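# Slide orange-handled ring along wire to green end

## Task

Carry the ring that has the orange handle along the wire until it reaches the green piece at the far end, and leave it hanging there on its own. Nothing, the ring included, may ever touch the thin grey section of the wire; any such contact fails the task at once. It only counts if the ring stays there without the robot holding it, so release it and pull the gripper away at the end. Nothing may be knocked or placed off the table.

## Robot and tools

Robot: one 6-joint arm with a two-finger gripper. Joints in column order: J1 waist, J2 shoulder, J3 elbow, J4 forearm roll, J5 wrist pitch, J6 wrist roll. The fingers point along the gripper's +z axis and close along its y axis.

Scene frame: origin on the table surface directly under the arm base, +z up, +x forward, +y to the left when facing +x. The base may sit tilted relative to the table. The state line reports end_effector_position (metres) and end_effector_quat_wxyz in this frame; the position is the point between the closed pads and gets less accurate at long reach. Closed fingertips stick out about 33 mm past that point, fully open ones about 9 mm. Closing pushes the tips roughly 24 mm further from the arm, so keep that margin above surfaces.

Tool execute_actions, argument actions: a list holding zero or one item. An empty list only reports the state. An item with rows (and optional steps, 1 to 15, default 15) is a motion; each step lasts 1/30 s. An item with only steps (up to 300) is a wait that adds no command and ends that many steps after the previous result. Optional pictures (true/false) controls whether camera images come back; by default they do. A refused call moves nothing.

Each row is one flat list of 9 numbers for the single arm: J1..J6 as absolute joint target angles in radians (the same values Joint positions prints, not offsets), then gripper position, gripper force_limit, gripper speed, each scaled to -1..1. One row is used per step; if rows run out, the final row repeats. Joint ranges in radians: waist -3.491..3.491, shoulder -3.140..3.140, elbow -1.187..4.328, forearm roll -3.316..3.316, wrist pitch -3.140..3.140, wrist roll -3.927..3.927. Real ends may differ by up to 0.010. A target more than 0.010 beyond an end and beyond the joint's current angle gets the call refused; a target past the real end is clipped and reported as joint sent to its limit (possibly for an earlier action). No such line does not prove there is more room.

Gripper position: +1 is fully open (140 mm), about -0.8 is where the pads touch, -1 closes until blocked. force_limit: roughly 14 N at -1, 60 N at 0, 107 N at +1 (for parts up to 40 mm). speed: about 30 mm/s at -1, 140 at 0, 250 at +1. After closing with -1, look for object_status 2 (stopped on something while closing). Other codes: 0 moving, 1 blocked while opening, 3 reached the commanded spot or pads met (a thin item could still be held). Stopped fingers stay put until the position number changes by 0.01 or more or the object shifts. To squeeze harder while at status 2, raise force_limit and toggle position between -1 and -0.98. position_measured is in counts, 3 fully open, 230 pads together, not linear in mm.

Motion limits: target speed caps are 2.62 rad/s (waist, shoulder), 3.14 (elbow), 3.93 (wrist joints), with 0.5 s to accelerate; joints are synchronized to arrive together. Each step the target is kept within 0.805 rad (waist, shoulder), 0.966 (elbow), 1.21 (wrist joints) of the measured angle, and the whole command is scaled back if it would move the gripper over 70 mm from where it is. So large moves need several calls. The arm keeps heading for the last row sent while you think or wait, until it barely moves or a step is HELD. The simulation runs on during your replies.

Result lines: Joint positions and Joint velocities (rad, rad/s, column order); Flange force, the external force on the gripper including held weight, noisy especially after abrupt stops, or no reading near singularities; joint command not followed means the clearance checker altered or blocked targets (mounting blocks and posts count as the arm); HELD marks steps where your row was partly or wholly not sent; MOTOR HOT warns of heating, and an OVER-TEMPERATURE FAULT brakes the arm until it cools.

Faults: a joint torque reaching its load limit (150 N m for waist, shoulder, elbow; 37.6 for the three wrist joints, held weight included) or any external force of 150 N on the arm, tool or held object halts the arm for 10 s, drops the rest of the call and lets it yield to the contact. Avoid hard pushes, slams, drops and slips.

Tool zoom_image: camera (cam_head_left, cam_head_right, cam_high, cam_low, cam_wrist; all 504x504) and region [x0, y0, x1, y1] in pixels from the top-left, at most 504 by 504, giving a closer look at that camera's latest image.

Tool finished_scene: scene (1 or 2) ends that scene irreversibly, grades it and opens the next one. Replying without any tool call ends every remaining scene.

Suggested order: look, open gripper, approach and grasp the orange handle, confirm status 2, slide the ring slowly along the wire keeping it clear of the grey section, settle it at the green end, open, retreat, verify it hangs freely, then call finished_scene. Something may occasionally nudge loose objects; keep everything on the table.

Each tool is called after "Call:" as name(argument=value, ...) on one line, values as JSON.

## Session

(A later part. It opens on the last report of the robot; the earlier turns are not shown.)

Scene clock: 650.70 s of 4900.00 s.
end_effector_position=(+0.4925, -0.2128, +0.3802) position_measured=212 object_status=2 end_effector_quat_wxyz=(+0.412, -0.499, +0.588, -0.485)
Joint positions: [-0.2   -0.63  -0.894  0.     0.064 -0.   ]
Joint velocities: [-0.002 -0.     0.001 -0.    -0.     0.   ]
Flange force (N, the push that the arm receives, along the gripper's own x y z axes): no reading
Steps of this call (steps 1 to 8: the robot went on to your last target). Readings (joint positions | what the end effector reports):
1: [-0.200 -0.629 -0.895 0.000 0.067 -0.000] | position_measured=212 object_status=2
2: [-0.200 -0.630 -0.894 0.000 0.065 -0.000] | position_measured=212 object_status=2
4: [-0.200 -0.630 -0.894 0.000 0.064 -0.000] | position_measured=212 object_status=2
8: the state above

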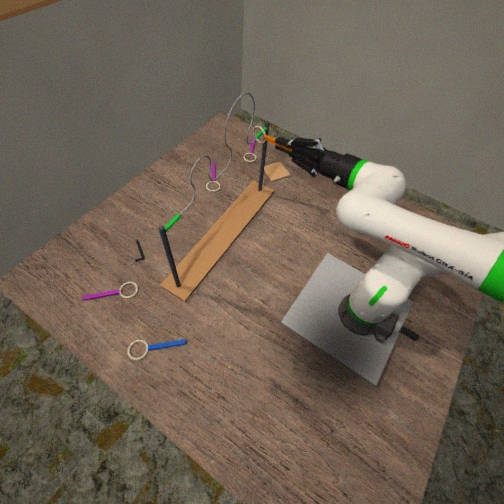

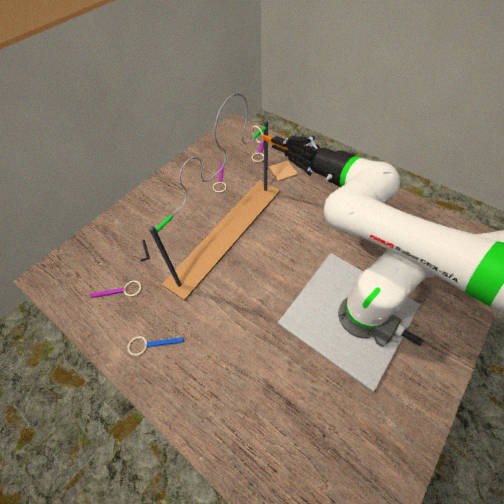

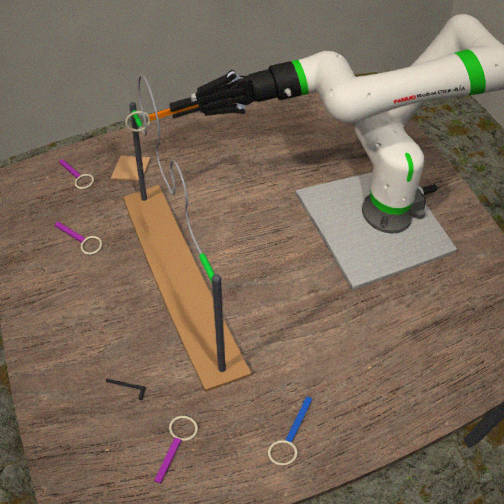

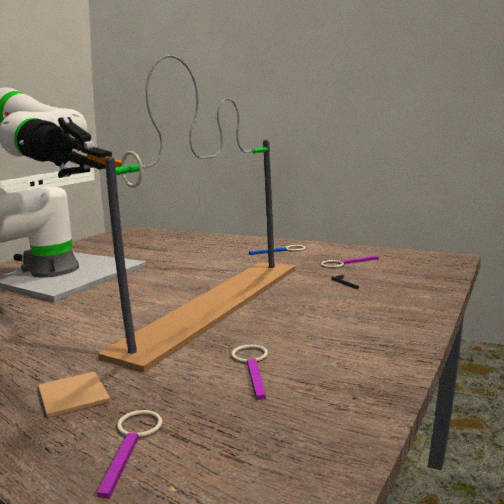

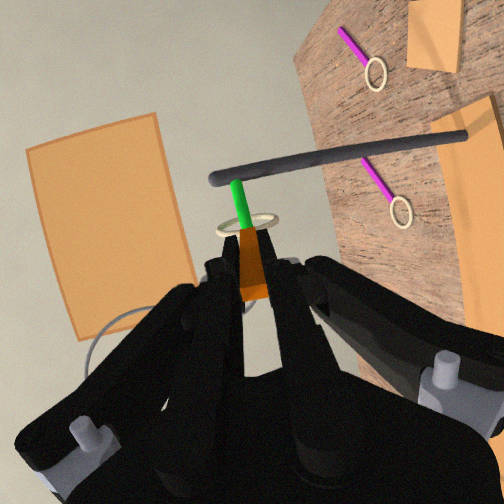

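Call:
execute_actions(actions=[{"rows": [[-0.1992,-0.6305,-0.8941,0,0.0635,-0.001,-1,0,-0.85],[-0.1971,-0.6329,-0.8949,0,0.0620,-0.004,-1,0,-0.85],[-0.1938,-0.6366,-0.8962,0,0.0596,-0.008,-1,0,-0.85],[-0.1896,-0.6414,-0.8979,0,0.0565,-0.014,-1,0,-0.85],[-0.1846,-0.6470,-0.8998,0,0.0528,-0.021,-1,0,-0.85],[-0.1791,-0.6532,-0.9020,0,0.0488,-0.028,-1,0,-0.85],[-0.1733,-0.6598,-0.9043,0,0.0445,-0.036,-1,0,-0.85],[-0.1673,-0.6664,-0.9066,0,0.0402,-0.044,-1,0,-0.85],[-0.1615,-0.6730,-0.9089,0,0.0359,-0.052,-1,0,-0.85],[-0.1560,-0.6792,-0.9111,0,0.0319,-0.059,-1,0,-0.85],[-0.1510,-0.6848,-0.9130,0,0.0282,-0.066,-1,0,-0.85],[-0.1468,-0.6896,-0.9147,0,0.0251,-0.072,-1,0,-0.85],[-0.1435,-0.6933,-0.9160,0,0.0227,-0.076,-1,0,-0.85],[-0.1414,-0.6957,-0.9168,0,0.0212,-0.079,-1,0,-0.85],[-0.1406,-0.6965,-0.9171,0,0.0206,-0.080,-1,0,-0.85]], "steps": 15}], pictures=false)

Call:
execute_actions(actions=[{"steps": 8}])

Call:
zoom_image(camera="cam_wrist", region=[170, 120, 330, 280])

Call:
zoom_image(camera="cam_high", region=[100, 80, 220, 180])

Call:
zoom_image(camera="cam_low", region=[100, 110, 200, 200])

Scene clock: 771.20 s of 4900.00 s.
end_effector_position=(+0.4875, -0.1828, +0.3815) position_measured=212 object_status=2 end_effector_quat_wxyz=(+0.443, -0.494, +0.593, -0.456)
Joint positions: [-0.143 -0.693 -0.916 -0.     0.023 -0.076]
Joint velocities: [ 0.076 -0.087 -0.03   0.    -0.055 -0.101]
Flange force (N, the push that the arm receives, along the gripper's own x y z axes): no reading
Steps of this call (steps 1 to 15: the robot went on to your last target; steps 16 to 90: nothing new was sent; then 117.00 s passed at rest; steps 91 to 105: all 15 steps of this action). Readings (joint positions | what the end effector reports):
91: [-0.200 -0.630 -0.894 -0.000 0.064 -0.000] | position_measured=212 object_status=2
92: [-0.199 -0.630 -0.894 -0.000 0.064 -0.001] | position_measured=212 object_status=2
94: [-0.196 -0.635 -0.895 -0.000 0.061 -0.006] | position_measured=212 object_status=2
98: [-0.178 -0.654 -0.902 -0.000 0.048 -0.029] | position_measured=212 object_status=2
105: the state above

Scene clock: 771.47 s of 4900.00 s.
end_effector_position=(+0.4873, -0.1813, +0.3815) position_measured=212 object_status=2 end_effector_quat_wxyz=(+0.444, -0.493, +0.593, -0.455)
Joint positions: [-0.141 -0.696 -0.917 -0.     0.021 -0.08 ]
Joint velocities: [ 0.001 -0.001  0.     0.     0.    -0.   ]
Flange force (N, the push that the arm receives, along the gripper's own x y z axes): no reading
Steps of this call (steps 1 to 8: the robot went on to your last target). Readings (joint positions | what the end effector reports):
1: [-0.142 -0.695 -0.917 -0.000 0.021 -0.079] | position_measured=212 object_status=2
2: [-0.141 -0.696 -0.917 -0.000 0.021 -0.079] | position_measured=212 object_status=2
4: [-0.141 -0.696 -0.917 -0.000 0.021 -0.080] | position_measured=212 object_status=2
8: the state above

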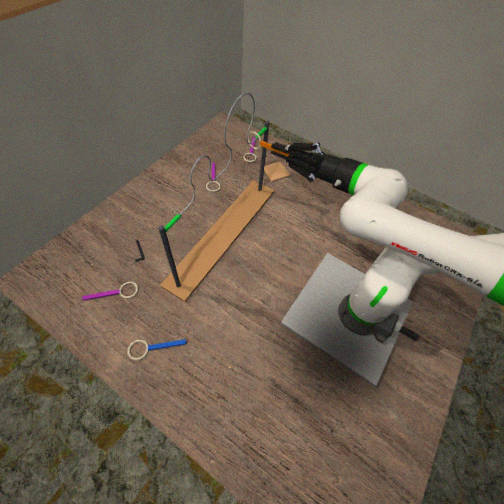

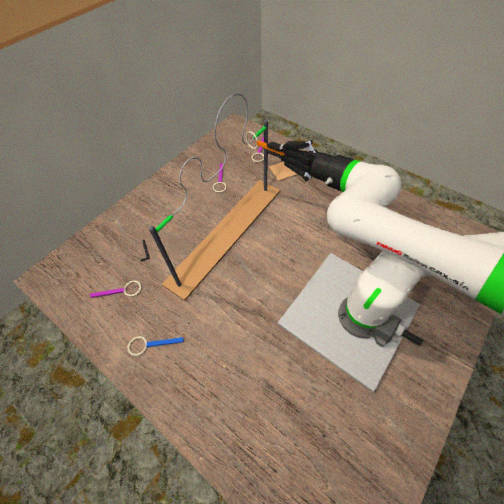

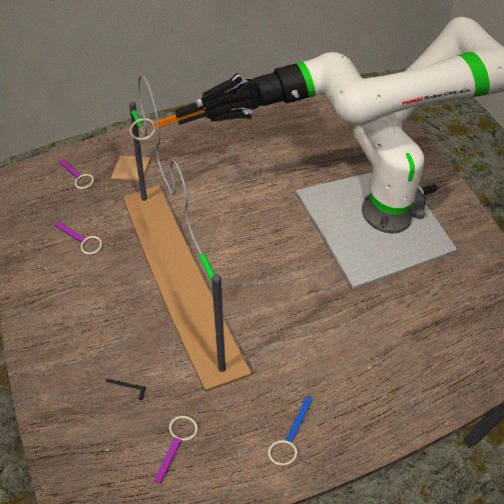

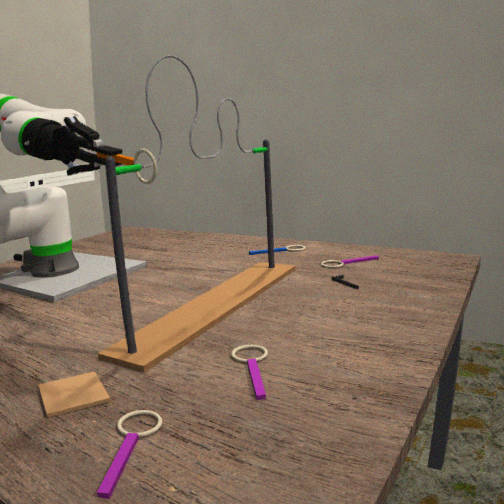

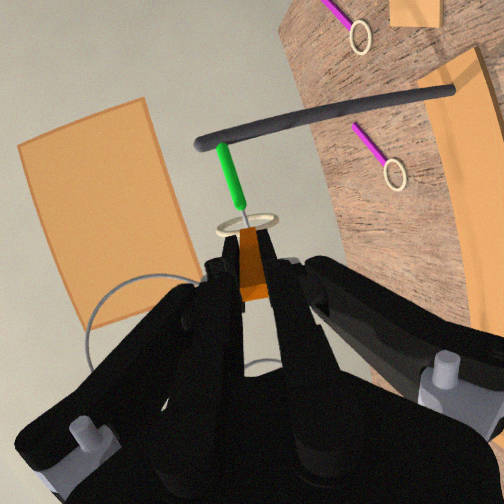

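Region (170, 120, 330, 280) of cam_wrist's 504x504 image, scaled by 3.150, with more detail than that image has.

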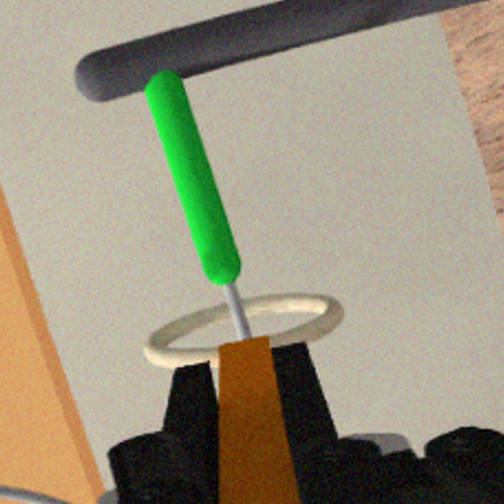

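Region (100, 80, 220, 180) of cam_high's 504x504 image, scaled by 4.200, with more detail than that image has.

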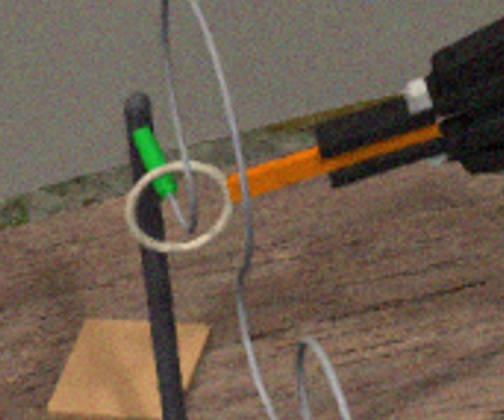

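Region (100, 110, 200, 200) of cam_low's 504x504 image, scaled by 5.040, with more detail than that image has; it fills the top 454 rows of this view, and the rest is white.

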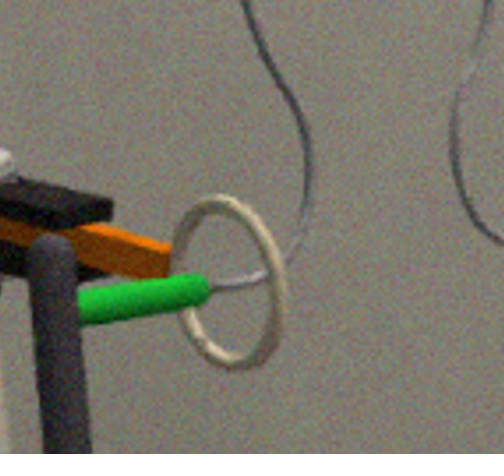

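Call:
execute_actions(actions=[{"rows": [[-0.1403,-0.6968,-0.9171,0,0.0203,-0.0833,-1,0,-0.85],[-0.1392,-0.6978,-0.9173,0,0.0194,-0.0931,-1,0,-0.85],[-0.1375,-0.6995,-0.9174,0,0.0180,-0.1095,-1,0,-0.85],[-0.1351,-0.7018,-0.9177,0,0.0159,-0.1324,-1,0,-0.85],[-0.1320,-0.7048,-0.9180,0,0.0133,-0.1619,-1,0,-0.85],[-0.1283,-0.7084,-0.9185,0,0.0101,-0.1980,-1,0,-0.85],[-0.1242,-0.7124,-0.9189,0,0.0065,-0.2373,-1,0,-0.85],[-0.1201,-0.7163,-0.9194,0,0.0030,-0.2767,-1,0,-0.85],[-0.1160,-0.7203,-0.9198,0,-0.0005,-0.3160,-1,0,-0.85],[-0.1118,-0.7243,-0.9203,0,-0.0040,-0.3553,-1,0,-0.85],[-0.1077,-0.7282,-0.9207,0,-0.0075,-0.3947,-1,0,-0.85],[-0.1036,-0.7322,-0.9212,0,-0.0111,-0.4340,-1,0,-0.85],[-0.0995,-0.7362,-0.9216,0,-0.0146,-0.4733,-1,0,-0.85],[-0.0954,-0.7401,-0.9221,0,-0.0181,-0.5127,-1,0,-0.85],[-0.0913,-0.7441,-0.9225,0,-0.0216,-0.5520,-1,0,-0.85]], "steps": 15}], pictures=false)

Call:
execute_actions(actions=[{"rows": [[-0.0887,-0.7471,-0.9196,0,-0.0274,-0.6013,-1,0,-0.85],[-0.0860,-0.7500,-0.9168,0,-0.0333,-0.6505,-1,0,-0.85],[-0.0834,-0.7530,-0.9139,0,-0.0391,-0.6998,-1,0,-0.85],[-0.0807,-0.7559,-0.9110,0,-0.0449,-0.7490,-1,0,-0.85],[-0.0781,-0.7589,-0.9081,0,-0.0508,-0.7983,-1,0,-0.85],[-0.0755,-0.7619,-0.9053,0,-0.0566,-0.8475,-1,0,-0.85],[-0.0728,-0.7648,-0.9024,0,-0.0624,-0.8968,-1,0,-0.85],[-0.0702,-0.7678,-0.8995,0,-0.0683,-0.9460,-1,0,-0.85],[-0.0675,-0.7707,-0.8966,0,-0.0741,-0.9953,-1,0,-0.85],[-0.0649,-0.7737,-0.8938,0,-0.0799,-1.0445,-1,0,-0.85],[-0.0622,-0.7766,-0.8909,0,-0.0858,-1.0938,-1,0,-0.85],[-0.0596,-0.7796,-0.8880,0,-0.0916,-1.1430,-1,0,-0.85]], "steps": 12}], pictures=false)

Call:
execute_actions(actions=[{"rows": [[-0.0588,-0.7807,-0.8831,0,-0.0976,-1.1919,-1,0,-0.85],[-0.0581,-0.7817,-0.8782,0,-0.1035,-1.2408,-1,0,-0.85],[-0.0573,-0.7828,-0.8733,0,-0.1095,-1.2898,-1,0,-0.85],[-0.0565,-0.7838,-0.8684,0,-0.1155,-1.3387,-1,0,-0.85],[-0.0557,-0.7849,-0.8635,0,-0.1214,-1.3876,-1,0,-0.85],[-0.0550,-0.7860,-0.8586,0,-0.1274,-1.4365,-1,0,-0.85],[-0.0542,-0.7870,-0.8536,0,-0.1334,-1.4854,-1,0,-0.85],[-0.0534,-0.7881,-0.8487,0,-0.1393,-1.5343,-1,0,-0.85],[-0.0526,-0.7891,-0.8438,0,-0.1453,-1.5833,-1,0,-0.85],[-0.0519,-0.7901,-0.8393,0,-0.1508,-1.6281,-1,0,-0.85],[-0.0513,-0.7909,-0.8356,0,-0.1552,-1.6648,-1,0,-0.85],[-0.0509,-0.7915,-0.8328,0,-0.1587,-1.6933,-1,0,-0.85],[-0.0506,-0.7919,-0.8307,0,-0.1612,-1.7137,-1,0,-0.85],[-0.0504,-0.7922,-0.8295,0,-0.1627,-1.7259,-1,0,-0.85],[-0.0503,-0.7923,-0.8291,0,-0.1632,-1.7300,-1,0,-0.85]], "steps": 15}], pictures=false)

Call:
execute_actions(actions=[{"steps": 8}])

Call:
zoom_image(camera="cam_wrist", region=[170, 120, 330, 280])

Call:
zoom_image(camera="cam_high", region=[100, 60, 220, 160])

Call:
zoom_image(camera="cam_low", region=[100, 90, 210, 190])

Scene clock: 817.57 s of 4900.00 s.
end_effector_position=(+0.4854, -0.1634, +0.3850) position_measured=212 object_status=2 end_effector_quat_wxyz=(+0.521, -0.399, +0.661, -0.365)
Joint positions: [-0.105 -0.73  -0.921 -0.    -0.01  -0.417]
Joint velocities: [ 0.116 -0.112 -0.013 -0.    -0.098 -1.097]
Flange force (N, the push that the arm receives, along the gripper's own x y z axes): no reading
Steps of this call (steps 1 to 15: the robot went on to your last target; steps 16 to 90: nothing new was sent; then 42.60 s passed at rest; steps 91 to 105: all 15 steps of this action). Readings (joint positions | what the end effector reports):
91: [-0.141 -0.697 -0.917 -0.000 0.021 -0.080] | position_measured=212 object_status=2
92: [-0.140 -0.697 -0.917 -0.000 0.020 -0.083] | position_measured=212 object_status=2
94: [-0.139 -0.698 -0.917 -0.000 0.019 -0.098] | position_measured=212 object_status=2
98: [-0.130 -0.706 -0.918 -0.000 0.012 -0.178] | position_measured=212 object_status=2
105: the state above

Scene clock: 817.97 s of 4900.00 s.
end_effector_position=(+0.4836, -0.1460, +0.3989) position_measured=212 object_status=2 end_effector_quat_wxyz=(+0.601, -0.226, +0.738, -0.207)
Joint positions: [-0.07  -0.768 -0.9   -0.    -0.068 -0.943]
Joint velocities: [ 0.078 -0.085  0.088  0.001 -0.165 -1.404]
Flange force (N, the push that the arm receives, along the gripper's own x y z axes): no reading
Steps of this call (steps 1 to 12: all 12 steps of this action). Readings (joint positions | what the end effector reports):
1: [-0.102 -0.734 -0.921 -0.000 -0.013 -0.454] | position_measured=212 object_status=2
2: [-0.098 -0.738 -0.921 -0.000 -0.017 -0.493] | position_measured=212 object_status=2
4: [-0.092 -0.744 -0.921 -0.000 -0.025 -0.576] | position_measured=212 object_status=2
8: [-0.081 -0.756 -0.913 -0.000 -0.046 -0.754] | position_measured=212 object_status=2
12: the state above

Scene clock: 818.47 s of 4900.00 s.
end_effector_position=(+0.4827, -0.1367, +0.4293) position_measured=212 object_status=2 end_effector_quat_wxyz=(+0.636, +0.035, +0.771, +0.019)
Joint positions: [-0.052 -0.79  -0.837 -0.    -0.153 -1.647]
Joint velocities: [ 0.016 -0.022  0.103 -0.    -0.124 -1.021]
Flange force (N, the push that the arm receives, along the gripper's own x y z axes): no reading
Steps of this call (steps 1 to 15: all 15 steps of this action). Readings (joint positions | what the end effector reports):
1: [-0.068 -0.770 -0.897 -0.000 -0.074 -0.991] | position_measured=212 object_status=2
2: [-0.065 -0.773 -0.894 -0.000 -0.079 -1.039] | position_measured=212 object_status=2
4: [-0.062 -0.777 -0.887 -0.000 -0.091 -1.136] | position_measured=212 object_status=2
8: [-0.057 -0.783 -0.869 -0.000 -0.114 -1.330] | position_measured=212 object_status=2
15: the state above

Scene clock: 818.73 s of 4900.00 s.
end_effector_position=(+0.4825, -0.1361, +0.4330) position_measured=212 object_status=2 end_effector_quat_wxyz=(+0.634, +0.066, +0.769, +0.046)
Joint positions: [-0.05  -0.792 -0.829 -0.    -0.163 -1.73 ]
Joint velocities: [-0.    -0.001  0.     0.002  0.    -0.001]
Flange force (N, the push that the arm receives, along the gripper's own x y z axes): no reading
Steps of this call (steps 1 to 8: the robot went on to your last target). Readings (joint positions | what the end effector reports):
1: [-0.051 -0.791 -0.834 -0.000 -0.157 -1.679] | position_measured=212 object_status=2
2: [-0.051 -0.792 -0.832 -0.000 -0.160 -1.703] | position_measured=212 object_status=2
4: [-0.050 -0.792 -0.829 -0.000 -0.163 -1.728] | position_measured=212 object_status=2
8: the state above

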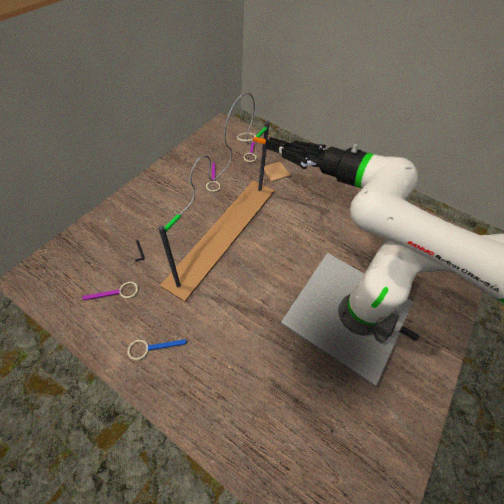

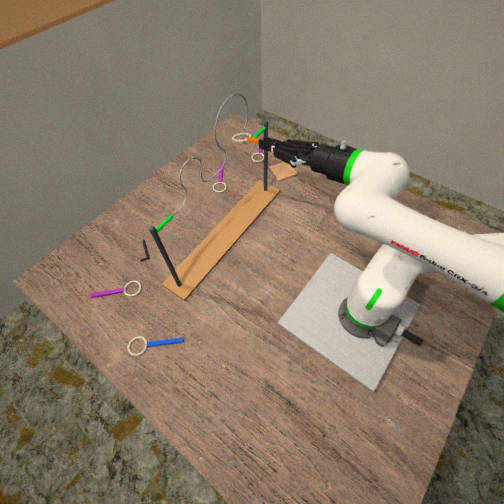

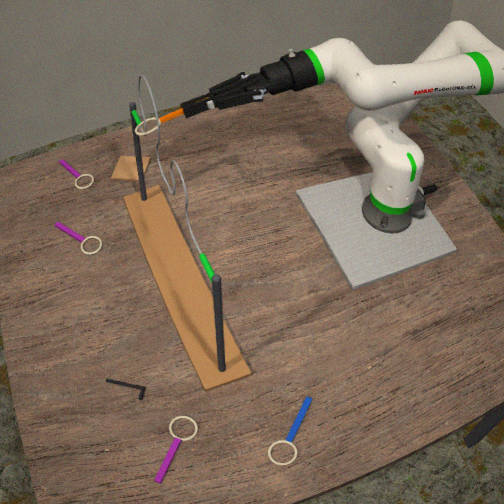

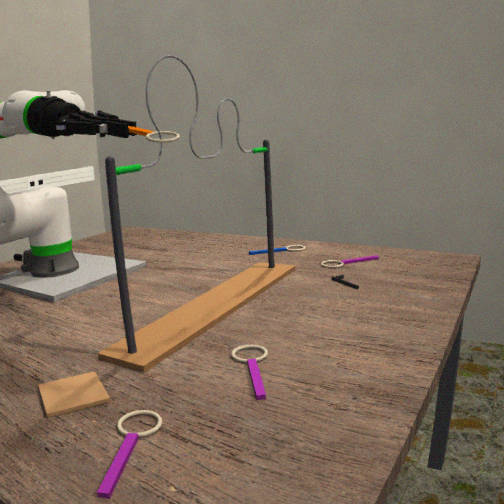

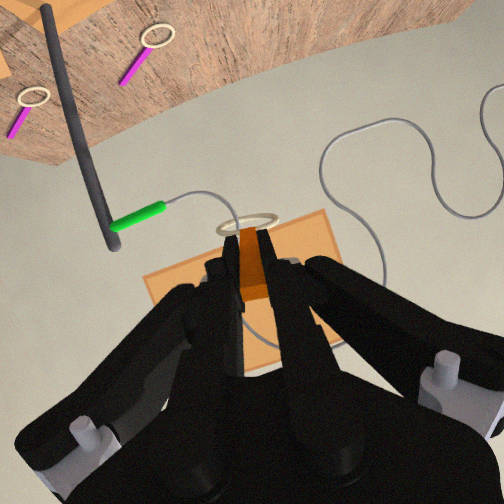

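Region (170, 120, 330, 280) of cam_wrist's 504x504 image, scaled by 3.150, with more detail than that image has.

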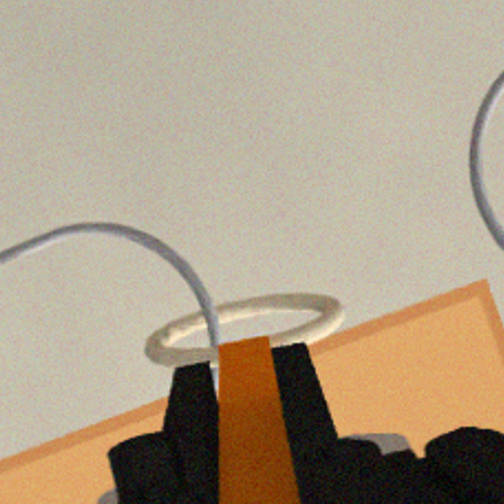

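Region (100, 60, 220, 160) of cam_high's 504x504 image, scaled by 4.200, with more detail than that image has.

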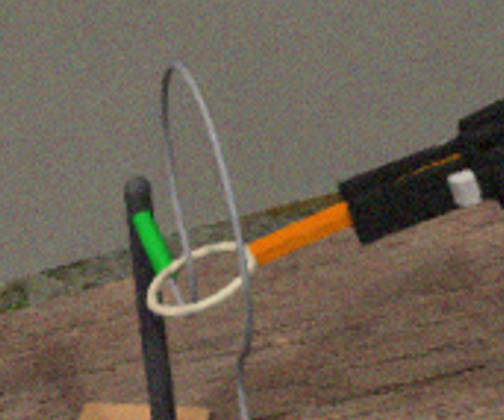

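Region (100, 90, 210, 190) of cam_low's 504x504 image, scaled by 4.582, with more detail than that image has; it fills the top 458 rows of this view, and the rest is white.

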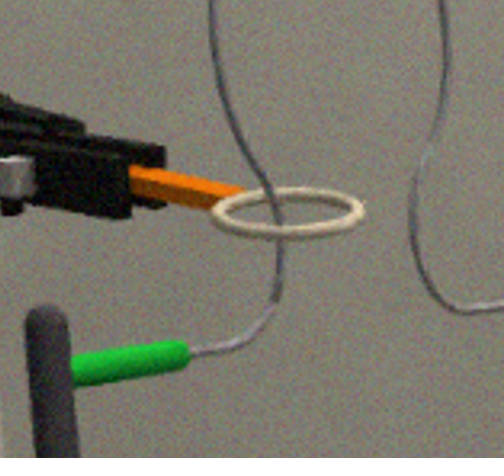

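Call:
zoom_image(camera="cam_wrist", region=[20, 0, 270, 260])

Call:
zoom_image(camera="cam_wrist", region=[300, 70, 504, 300])

Call:
zoom_image(camera="cam_wrist", region=[220, 250, 400, 380])

Call:
zoom_image(camera="cam_high", region=[120, 60, 240, 290])

Region (20, 0, 270, 260) of cam_wrist's 504x504 image, scaled by 1.938, with more detail than that image has; it fills the left 485 columns of this view, and the rest is white.

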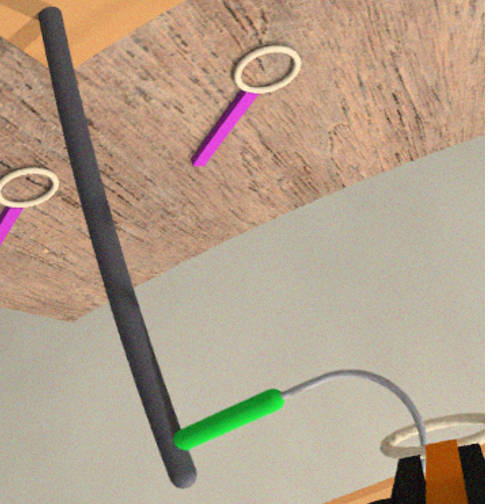

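Region (300, 70, 504, 300) of cam_wrist's 504x504 image, scaled by 2.191, with more detail than that image has; it fills the left 447 columns of this view, and the rest is white.

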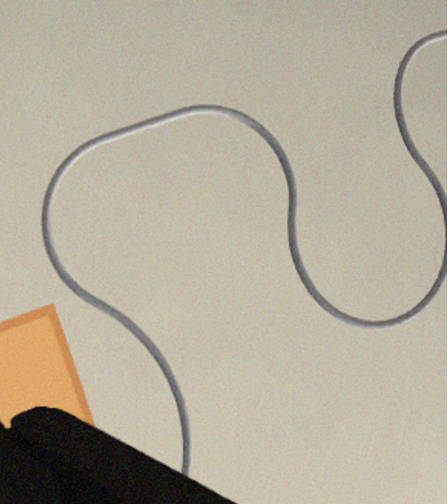

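Region (220, 250, 400, 380) of cam_wrist's 504x504 image, scaled by 2.800, with more detail than that image has.

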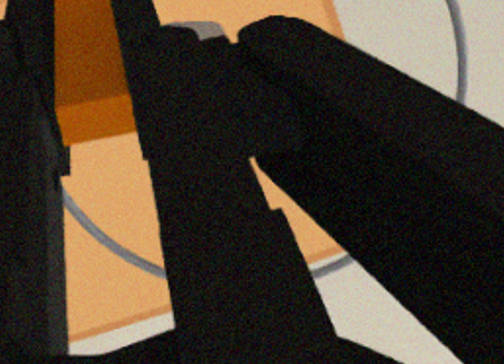

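Region (120, 60, 240, 290) of cam_high's 504x504 image, scaled by 2.191, with more detail than that image has; it fills the left 263 columns of this view, and the rest is white.

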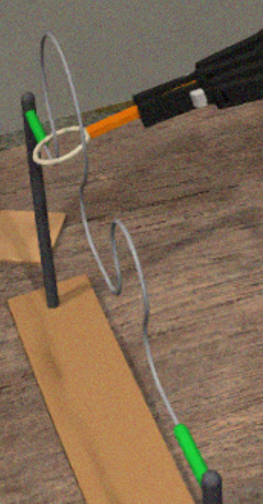

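Call:
zoom_image(camera="cam_high", region=[115, 65, 195, 215])

Call:
zoom_image(camera="cam_high", region=[150, 140, 240, 290])

Call:
zoom_image(camera="cam_high", region=[180, 245, 260, 395])

Call:
zoom_image(camera="cam_head_right", region=[140, 85, 290, 245])

Region (115, 65, 195, 215) of cam_high's 504x504 image, scaled by 3.360, with more detail than that image has; it fills the left 269 columns of this view, and the rest is white.

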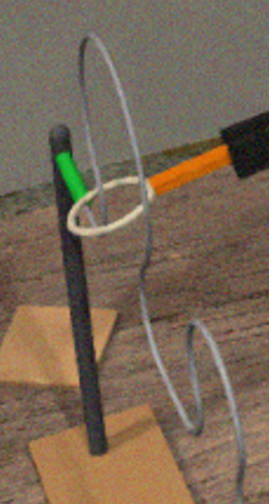

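Region (150, 140, 240, 290) of cam_high's 504x504 image, scaled by 3.360, with more detail than that image has; it fills the left 302 columns of this view, and the rest is white.

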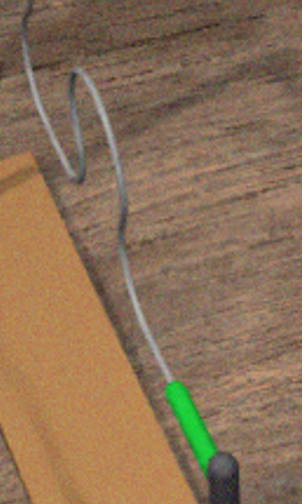

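Region (180, 245, 260, 395) of cam_high's 504x504 image, scaled by 3.360, with more detail than that image has; it fills the left 269 columns of this view, and the rest is white.

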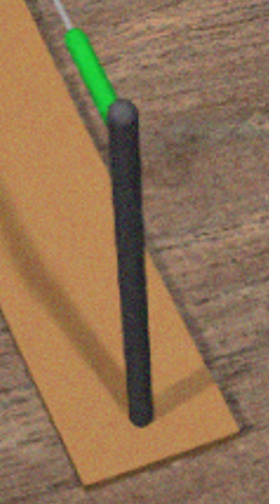

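Region (140, 85, 290, 245) of cam_head_right's 504x504 image, scaled by 3.150, with more detail than that image has; it fills the left 472 columns of this view, and the rest is white.

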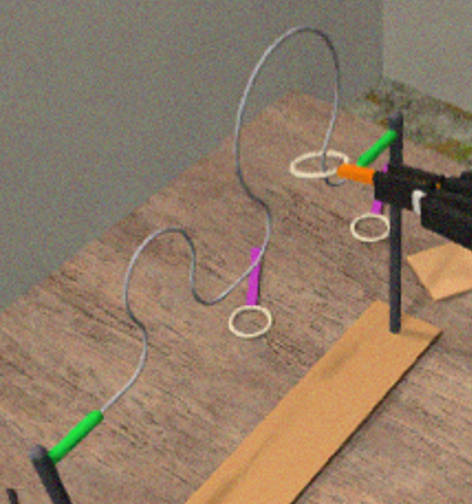

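Call:
execute_actions(actions=[{"rows": [[-0.0505,-0.7921,-0.8287,0,-0.1634,-1.7362,-1,0,-0.85],[-0.0513,-0.7914,-0.8275,0,-0.1639,-1.7536,-1,0,-0.85],[-0.0525,-0.7904,-0.8255,0,-0.1648,-1.7800,-1,0,-0.85],[-0.0542,-0.7888,-0.8228,0,-0.1661,-1.8135,-1,0,-0.85],[-0.0563,-0.7869,-0.8192,0,-0.1677,-1.8521,-1,0,-0.85],[-0.0590,-0.7845,-0.8149,0,-0.1697,-1.8937,-1,0,-0.85],[-0.0619,-0.7819,-0.8101,0,-0.1718,-1.9363,-1,0,-0.85],[-0.0648,-0.7793,-0.8054,0,-0.1740,-1.9779,-1,0,-0.85],[-0.0676,-0.7767,-0.8006,0,-0.1762,-2.0165,-1,0,-0.85],[-0.0705,-0.7741,-0.7959,0,-0.1783,-2.0500,-1,0,-0.85],[-0.0734,-0.7715,-0.7911,0,-0.1805,-2.0764,-1,0,-0.85],[-0.0763,-0.7689,-0.7864,0,-0.1826,-2.0938,-1,0,-0.85],[-0.0792,-0.7663,-0.7816,0,-0.1848,-2.1000,-1,0,-0.85]], "steps": 13}], pictures=false)

Call:
execute_actions(actions=[{"rows": [[-0.0816,-0.7643,-0.7744,0,-0.1900,-2.0973,-1,0,-0.85],[-0.0840,-0.7623,-0.7672,0,-0.1952,-2.0906,-1,0,-0.85],[-0.0865,-0.7604,-0.7600,0,-0.2004,-2.0805,-1,0,-0.85],[-0.0889,-0.7584,-0.7528,0,-0.2057,-2.0672,-1,0,-0.85],[-0.0913,-0.7564,-0.7456,0,-0.2109,-2.0510,-1,0,-0.85],[-0.0937,-0.7544,-0.7384,0,-0.2161,-2.0320,-1,0,-0.85],[-0.0961,-0.7524,-0.7312,0,-0.2213,-2.0102,-1,0,-0.85],[-0.0986,-0.7505,-0.7241,0,-0.2265,-1.9858,-1,0,-0.85],[-0.1010,-0.7485,-0.7169,0,-0.2317,-1.9589,-1,0,-0.85],[-0.1034,-0.7465,-0.7097,0,-0.2369,-1.9294,-1,0,-0.85],[-0.1058,-0.7445,-0.7025,0,-0.2421,-1.8974,-1,0,-0.85],[-0.1082,-0.7425,-0.6953,0,-0.2474,-1.8631,-1,0,-0.85],[-0.1107,-0.7406,-0.6881,0,-0.2526,-1.8264,-1,0,-0.85],[-0.1131,-0.7386,-0.6809,0,-0.2578,-1.7873,-1,0,-0.85],[-0.1155,-0.7366,-0.6737,0,-0.2630,-1.7460,-1,0,-0.85]], "steps": 15}], pictures=false)

Call:
execute_actions(actions=[{"steps": 9}])

Call:
zoom_image(camera="cam_wrist", region=[170, 120, 330, 280])

Call:
zoom_image(camera="cam_high", region=[100, 60, 220, 160])

Call:
zoom_image(camera="cam_low", region=[100, 50, 210, 150])

Scene clock: 939.17 s of 4900.00 s.
end_effector_position=(+0.4849, -0.1456, +0.4444) position_measured=212 object_status=2 end_effector_quat_wxyz=(+0.622, +0.188, +0.749, +0.134)
Joint positions: [-0.07  -0.775 -0.797 -0.    -0.178 -2.03 ]
Joint velocities: [-0.092  0.084  0.15   0.    -0.068 -0.889]
Flange force (N, the push that the arm receives, along the gripper's own x y z axes): no reading
Steps of this call (steps 1 to 30: the robot went on to your last target; steps 31 to 90: nothing new was sent; then 117.00 s passed at rest; steps 91 to 103: all 13 steps of this action). Readings (joint positions | what the end effector reports):
91: [-0.050 -0.792 -0.829 -0.000 -0.163 -1.731] | position_measured=212 object_status=2
92: [-0.050 -0.792 -0.829 -0.000 -0.163 -1.734] | position_measured=212 object_status=2
94: [-0.051 -0.792 -0.827 -0.000 -0.164 -1.757] | position_measured=212 object_status=2
98: [-0.057 -0.786 -0.818 -0.000 -0.168 -1.859] | position_measured=212 object_status=2
103: the state above

Scene clock: 939.67 s of 4900.00 s.
end_effector_position=(+0.4878, -0.1649, +0.4832) position_measured=212 object_status=2 end_effector_quat_wxyz=(+0.632, +0.139, +0.759, +0.070)
Joint positions: [-0.108 -0.743 -0.696  0.    -0.247 -1.861]
Joint velocities: [-0.064  0.052  0.191  0.002 -0.138  0.944]
Flange force (N, the push that the arm receives, along the gripper's own x y z axes): no reading
Steps of this call (steps 1 to 15: all 15 steps of this action). Readings (joint positions | what the end effector reports):
1: [-0.073 -0.772 -0.792 -0.000 -0.180 -2.057] | position_measured=212 object_status=2
2: [-0.077 -0.769 -0.785 -0.000 -0.184 -2.078] | position_measured=212 object_status=2
4: [-0.084 -0.763 -0.768 0.000 -0.195 -2.095] | position_measured=212 object_status=2
8: [-0.093 -0.755 -0.742 0.000 -0.214 -2.040] | position_measured=212 object_status=2
15: the state above

Scene clock: 939.97 s of 4900.00 s.
end_effector_position=(+0.4880, -0.1686, +0.4917) position_measured=212 object_status=2 end_effector_quat_wxyz=(+0.635, +0.098, +0.766, +0.031)
Joint positions: [-0.115 -0.737 -0.674  0.    -0.263 -1.746]
Joint velocities: [-0.001 -0.     0.     0.001 -0.     0.001]
Flange force (N, the push that the arm receives, along the gripper's own x y z axes): no reading
Steps of this call (steps 1 to 9: the robot went on to your last target). Readings (joint positions | what the end effector reports):
1: [-0.110 -0.741 -0.689 0.000 -0.252 -1.829] | position_measured=212 object_status=2
2: [-0.112 -0.739 -0.684 0.000 -0.256 -1.798] | position_measured=212 object_status=2
4: [-0.115 -0.737 -0.676 0.000 -0.261 -1.757] | position_measured=212 object_status=2
8: [-0.115 -0.737 -0.674 0.000 -0.263 -1.746] | position_measured=212 object_status=2
9: the state above

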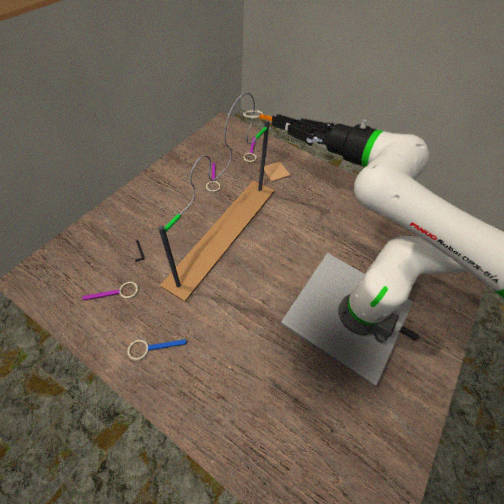

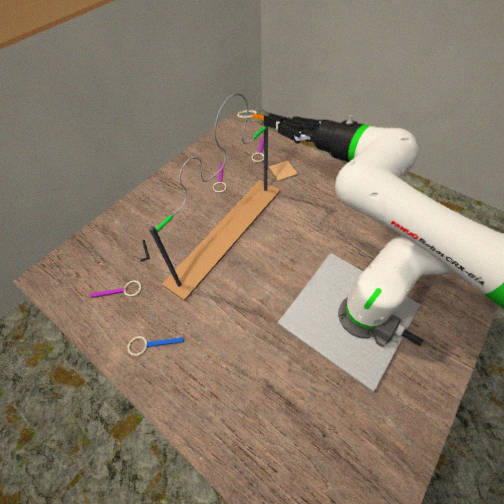

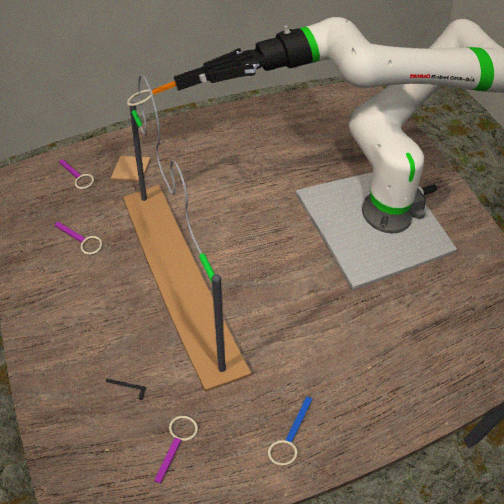

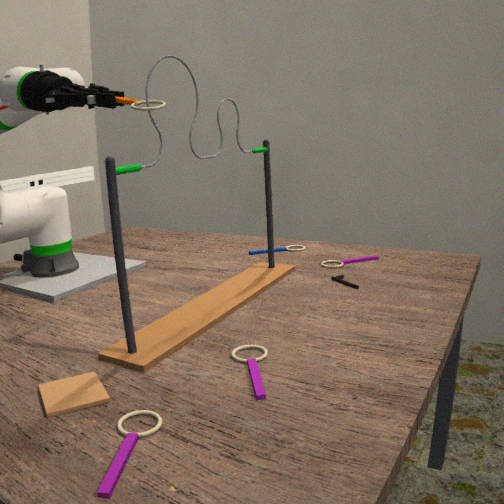

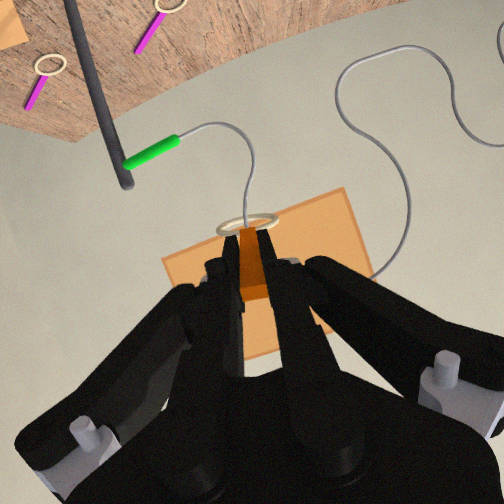

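Region (170, 120, 330, 280) of cam_wrist's 504x504 image, scaled by 3.150, with more detail than that image has.

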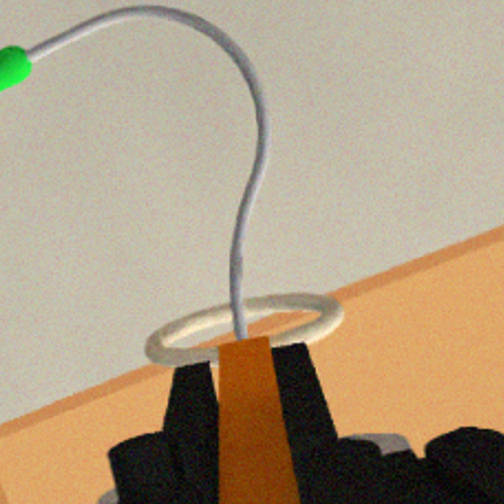

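Region (100, 60, 220, 160) of cam_high's 504x504 image, scaled by 4.200, with more detail than that image has.

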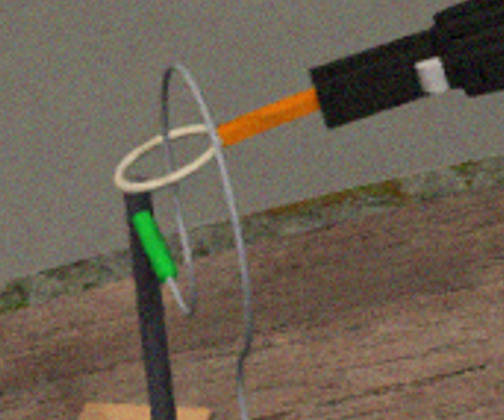

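Region (100, 50, 210, 150) of cam_low's 504x504 image, scaled by 4.582, with more detail than that image has; it fills the top 458 rows of this view, and the rest is white.

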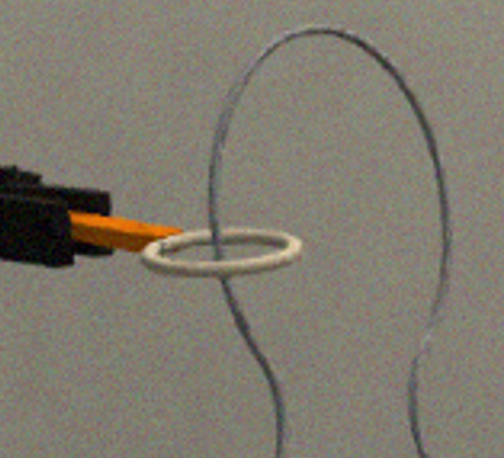

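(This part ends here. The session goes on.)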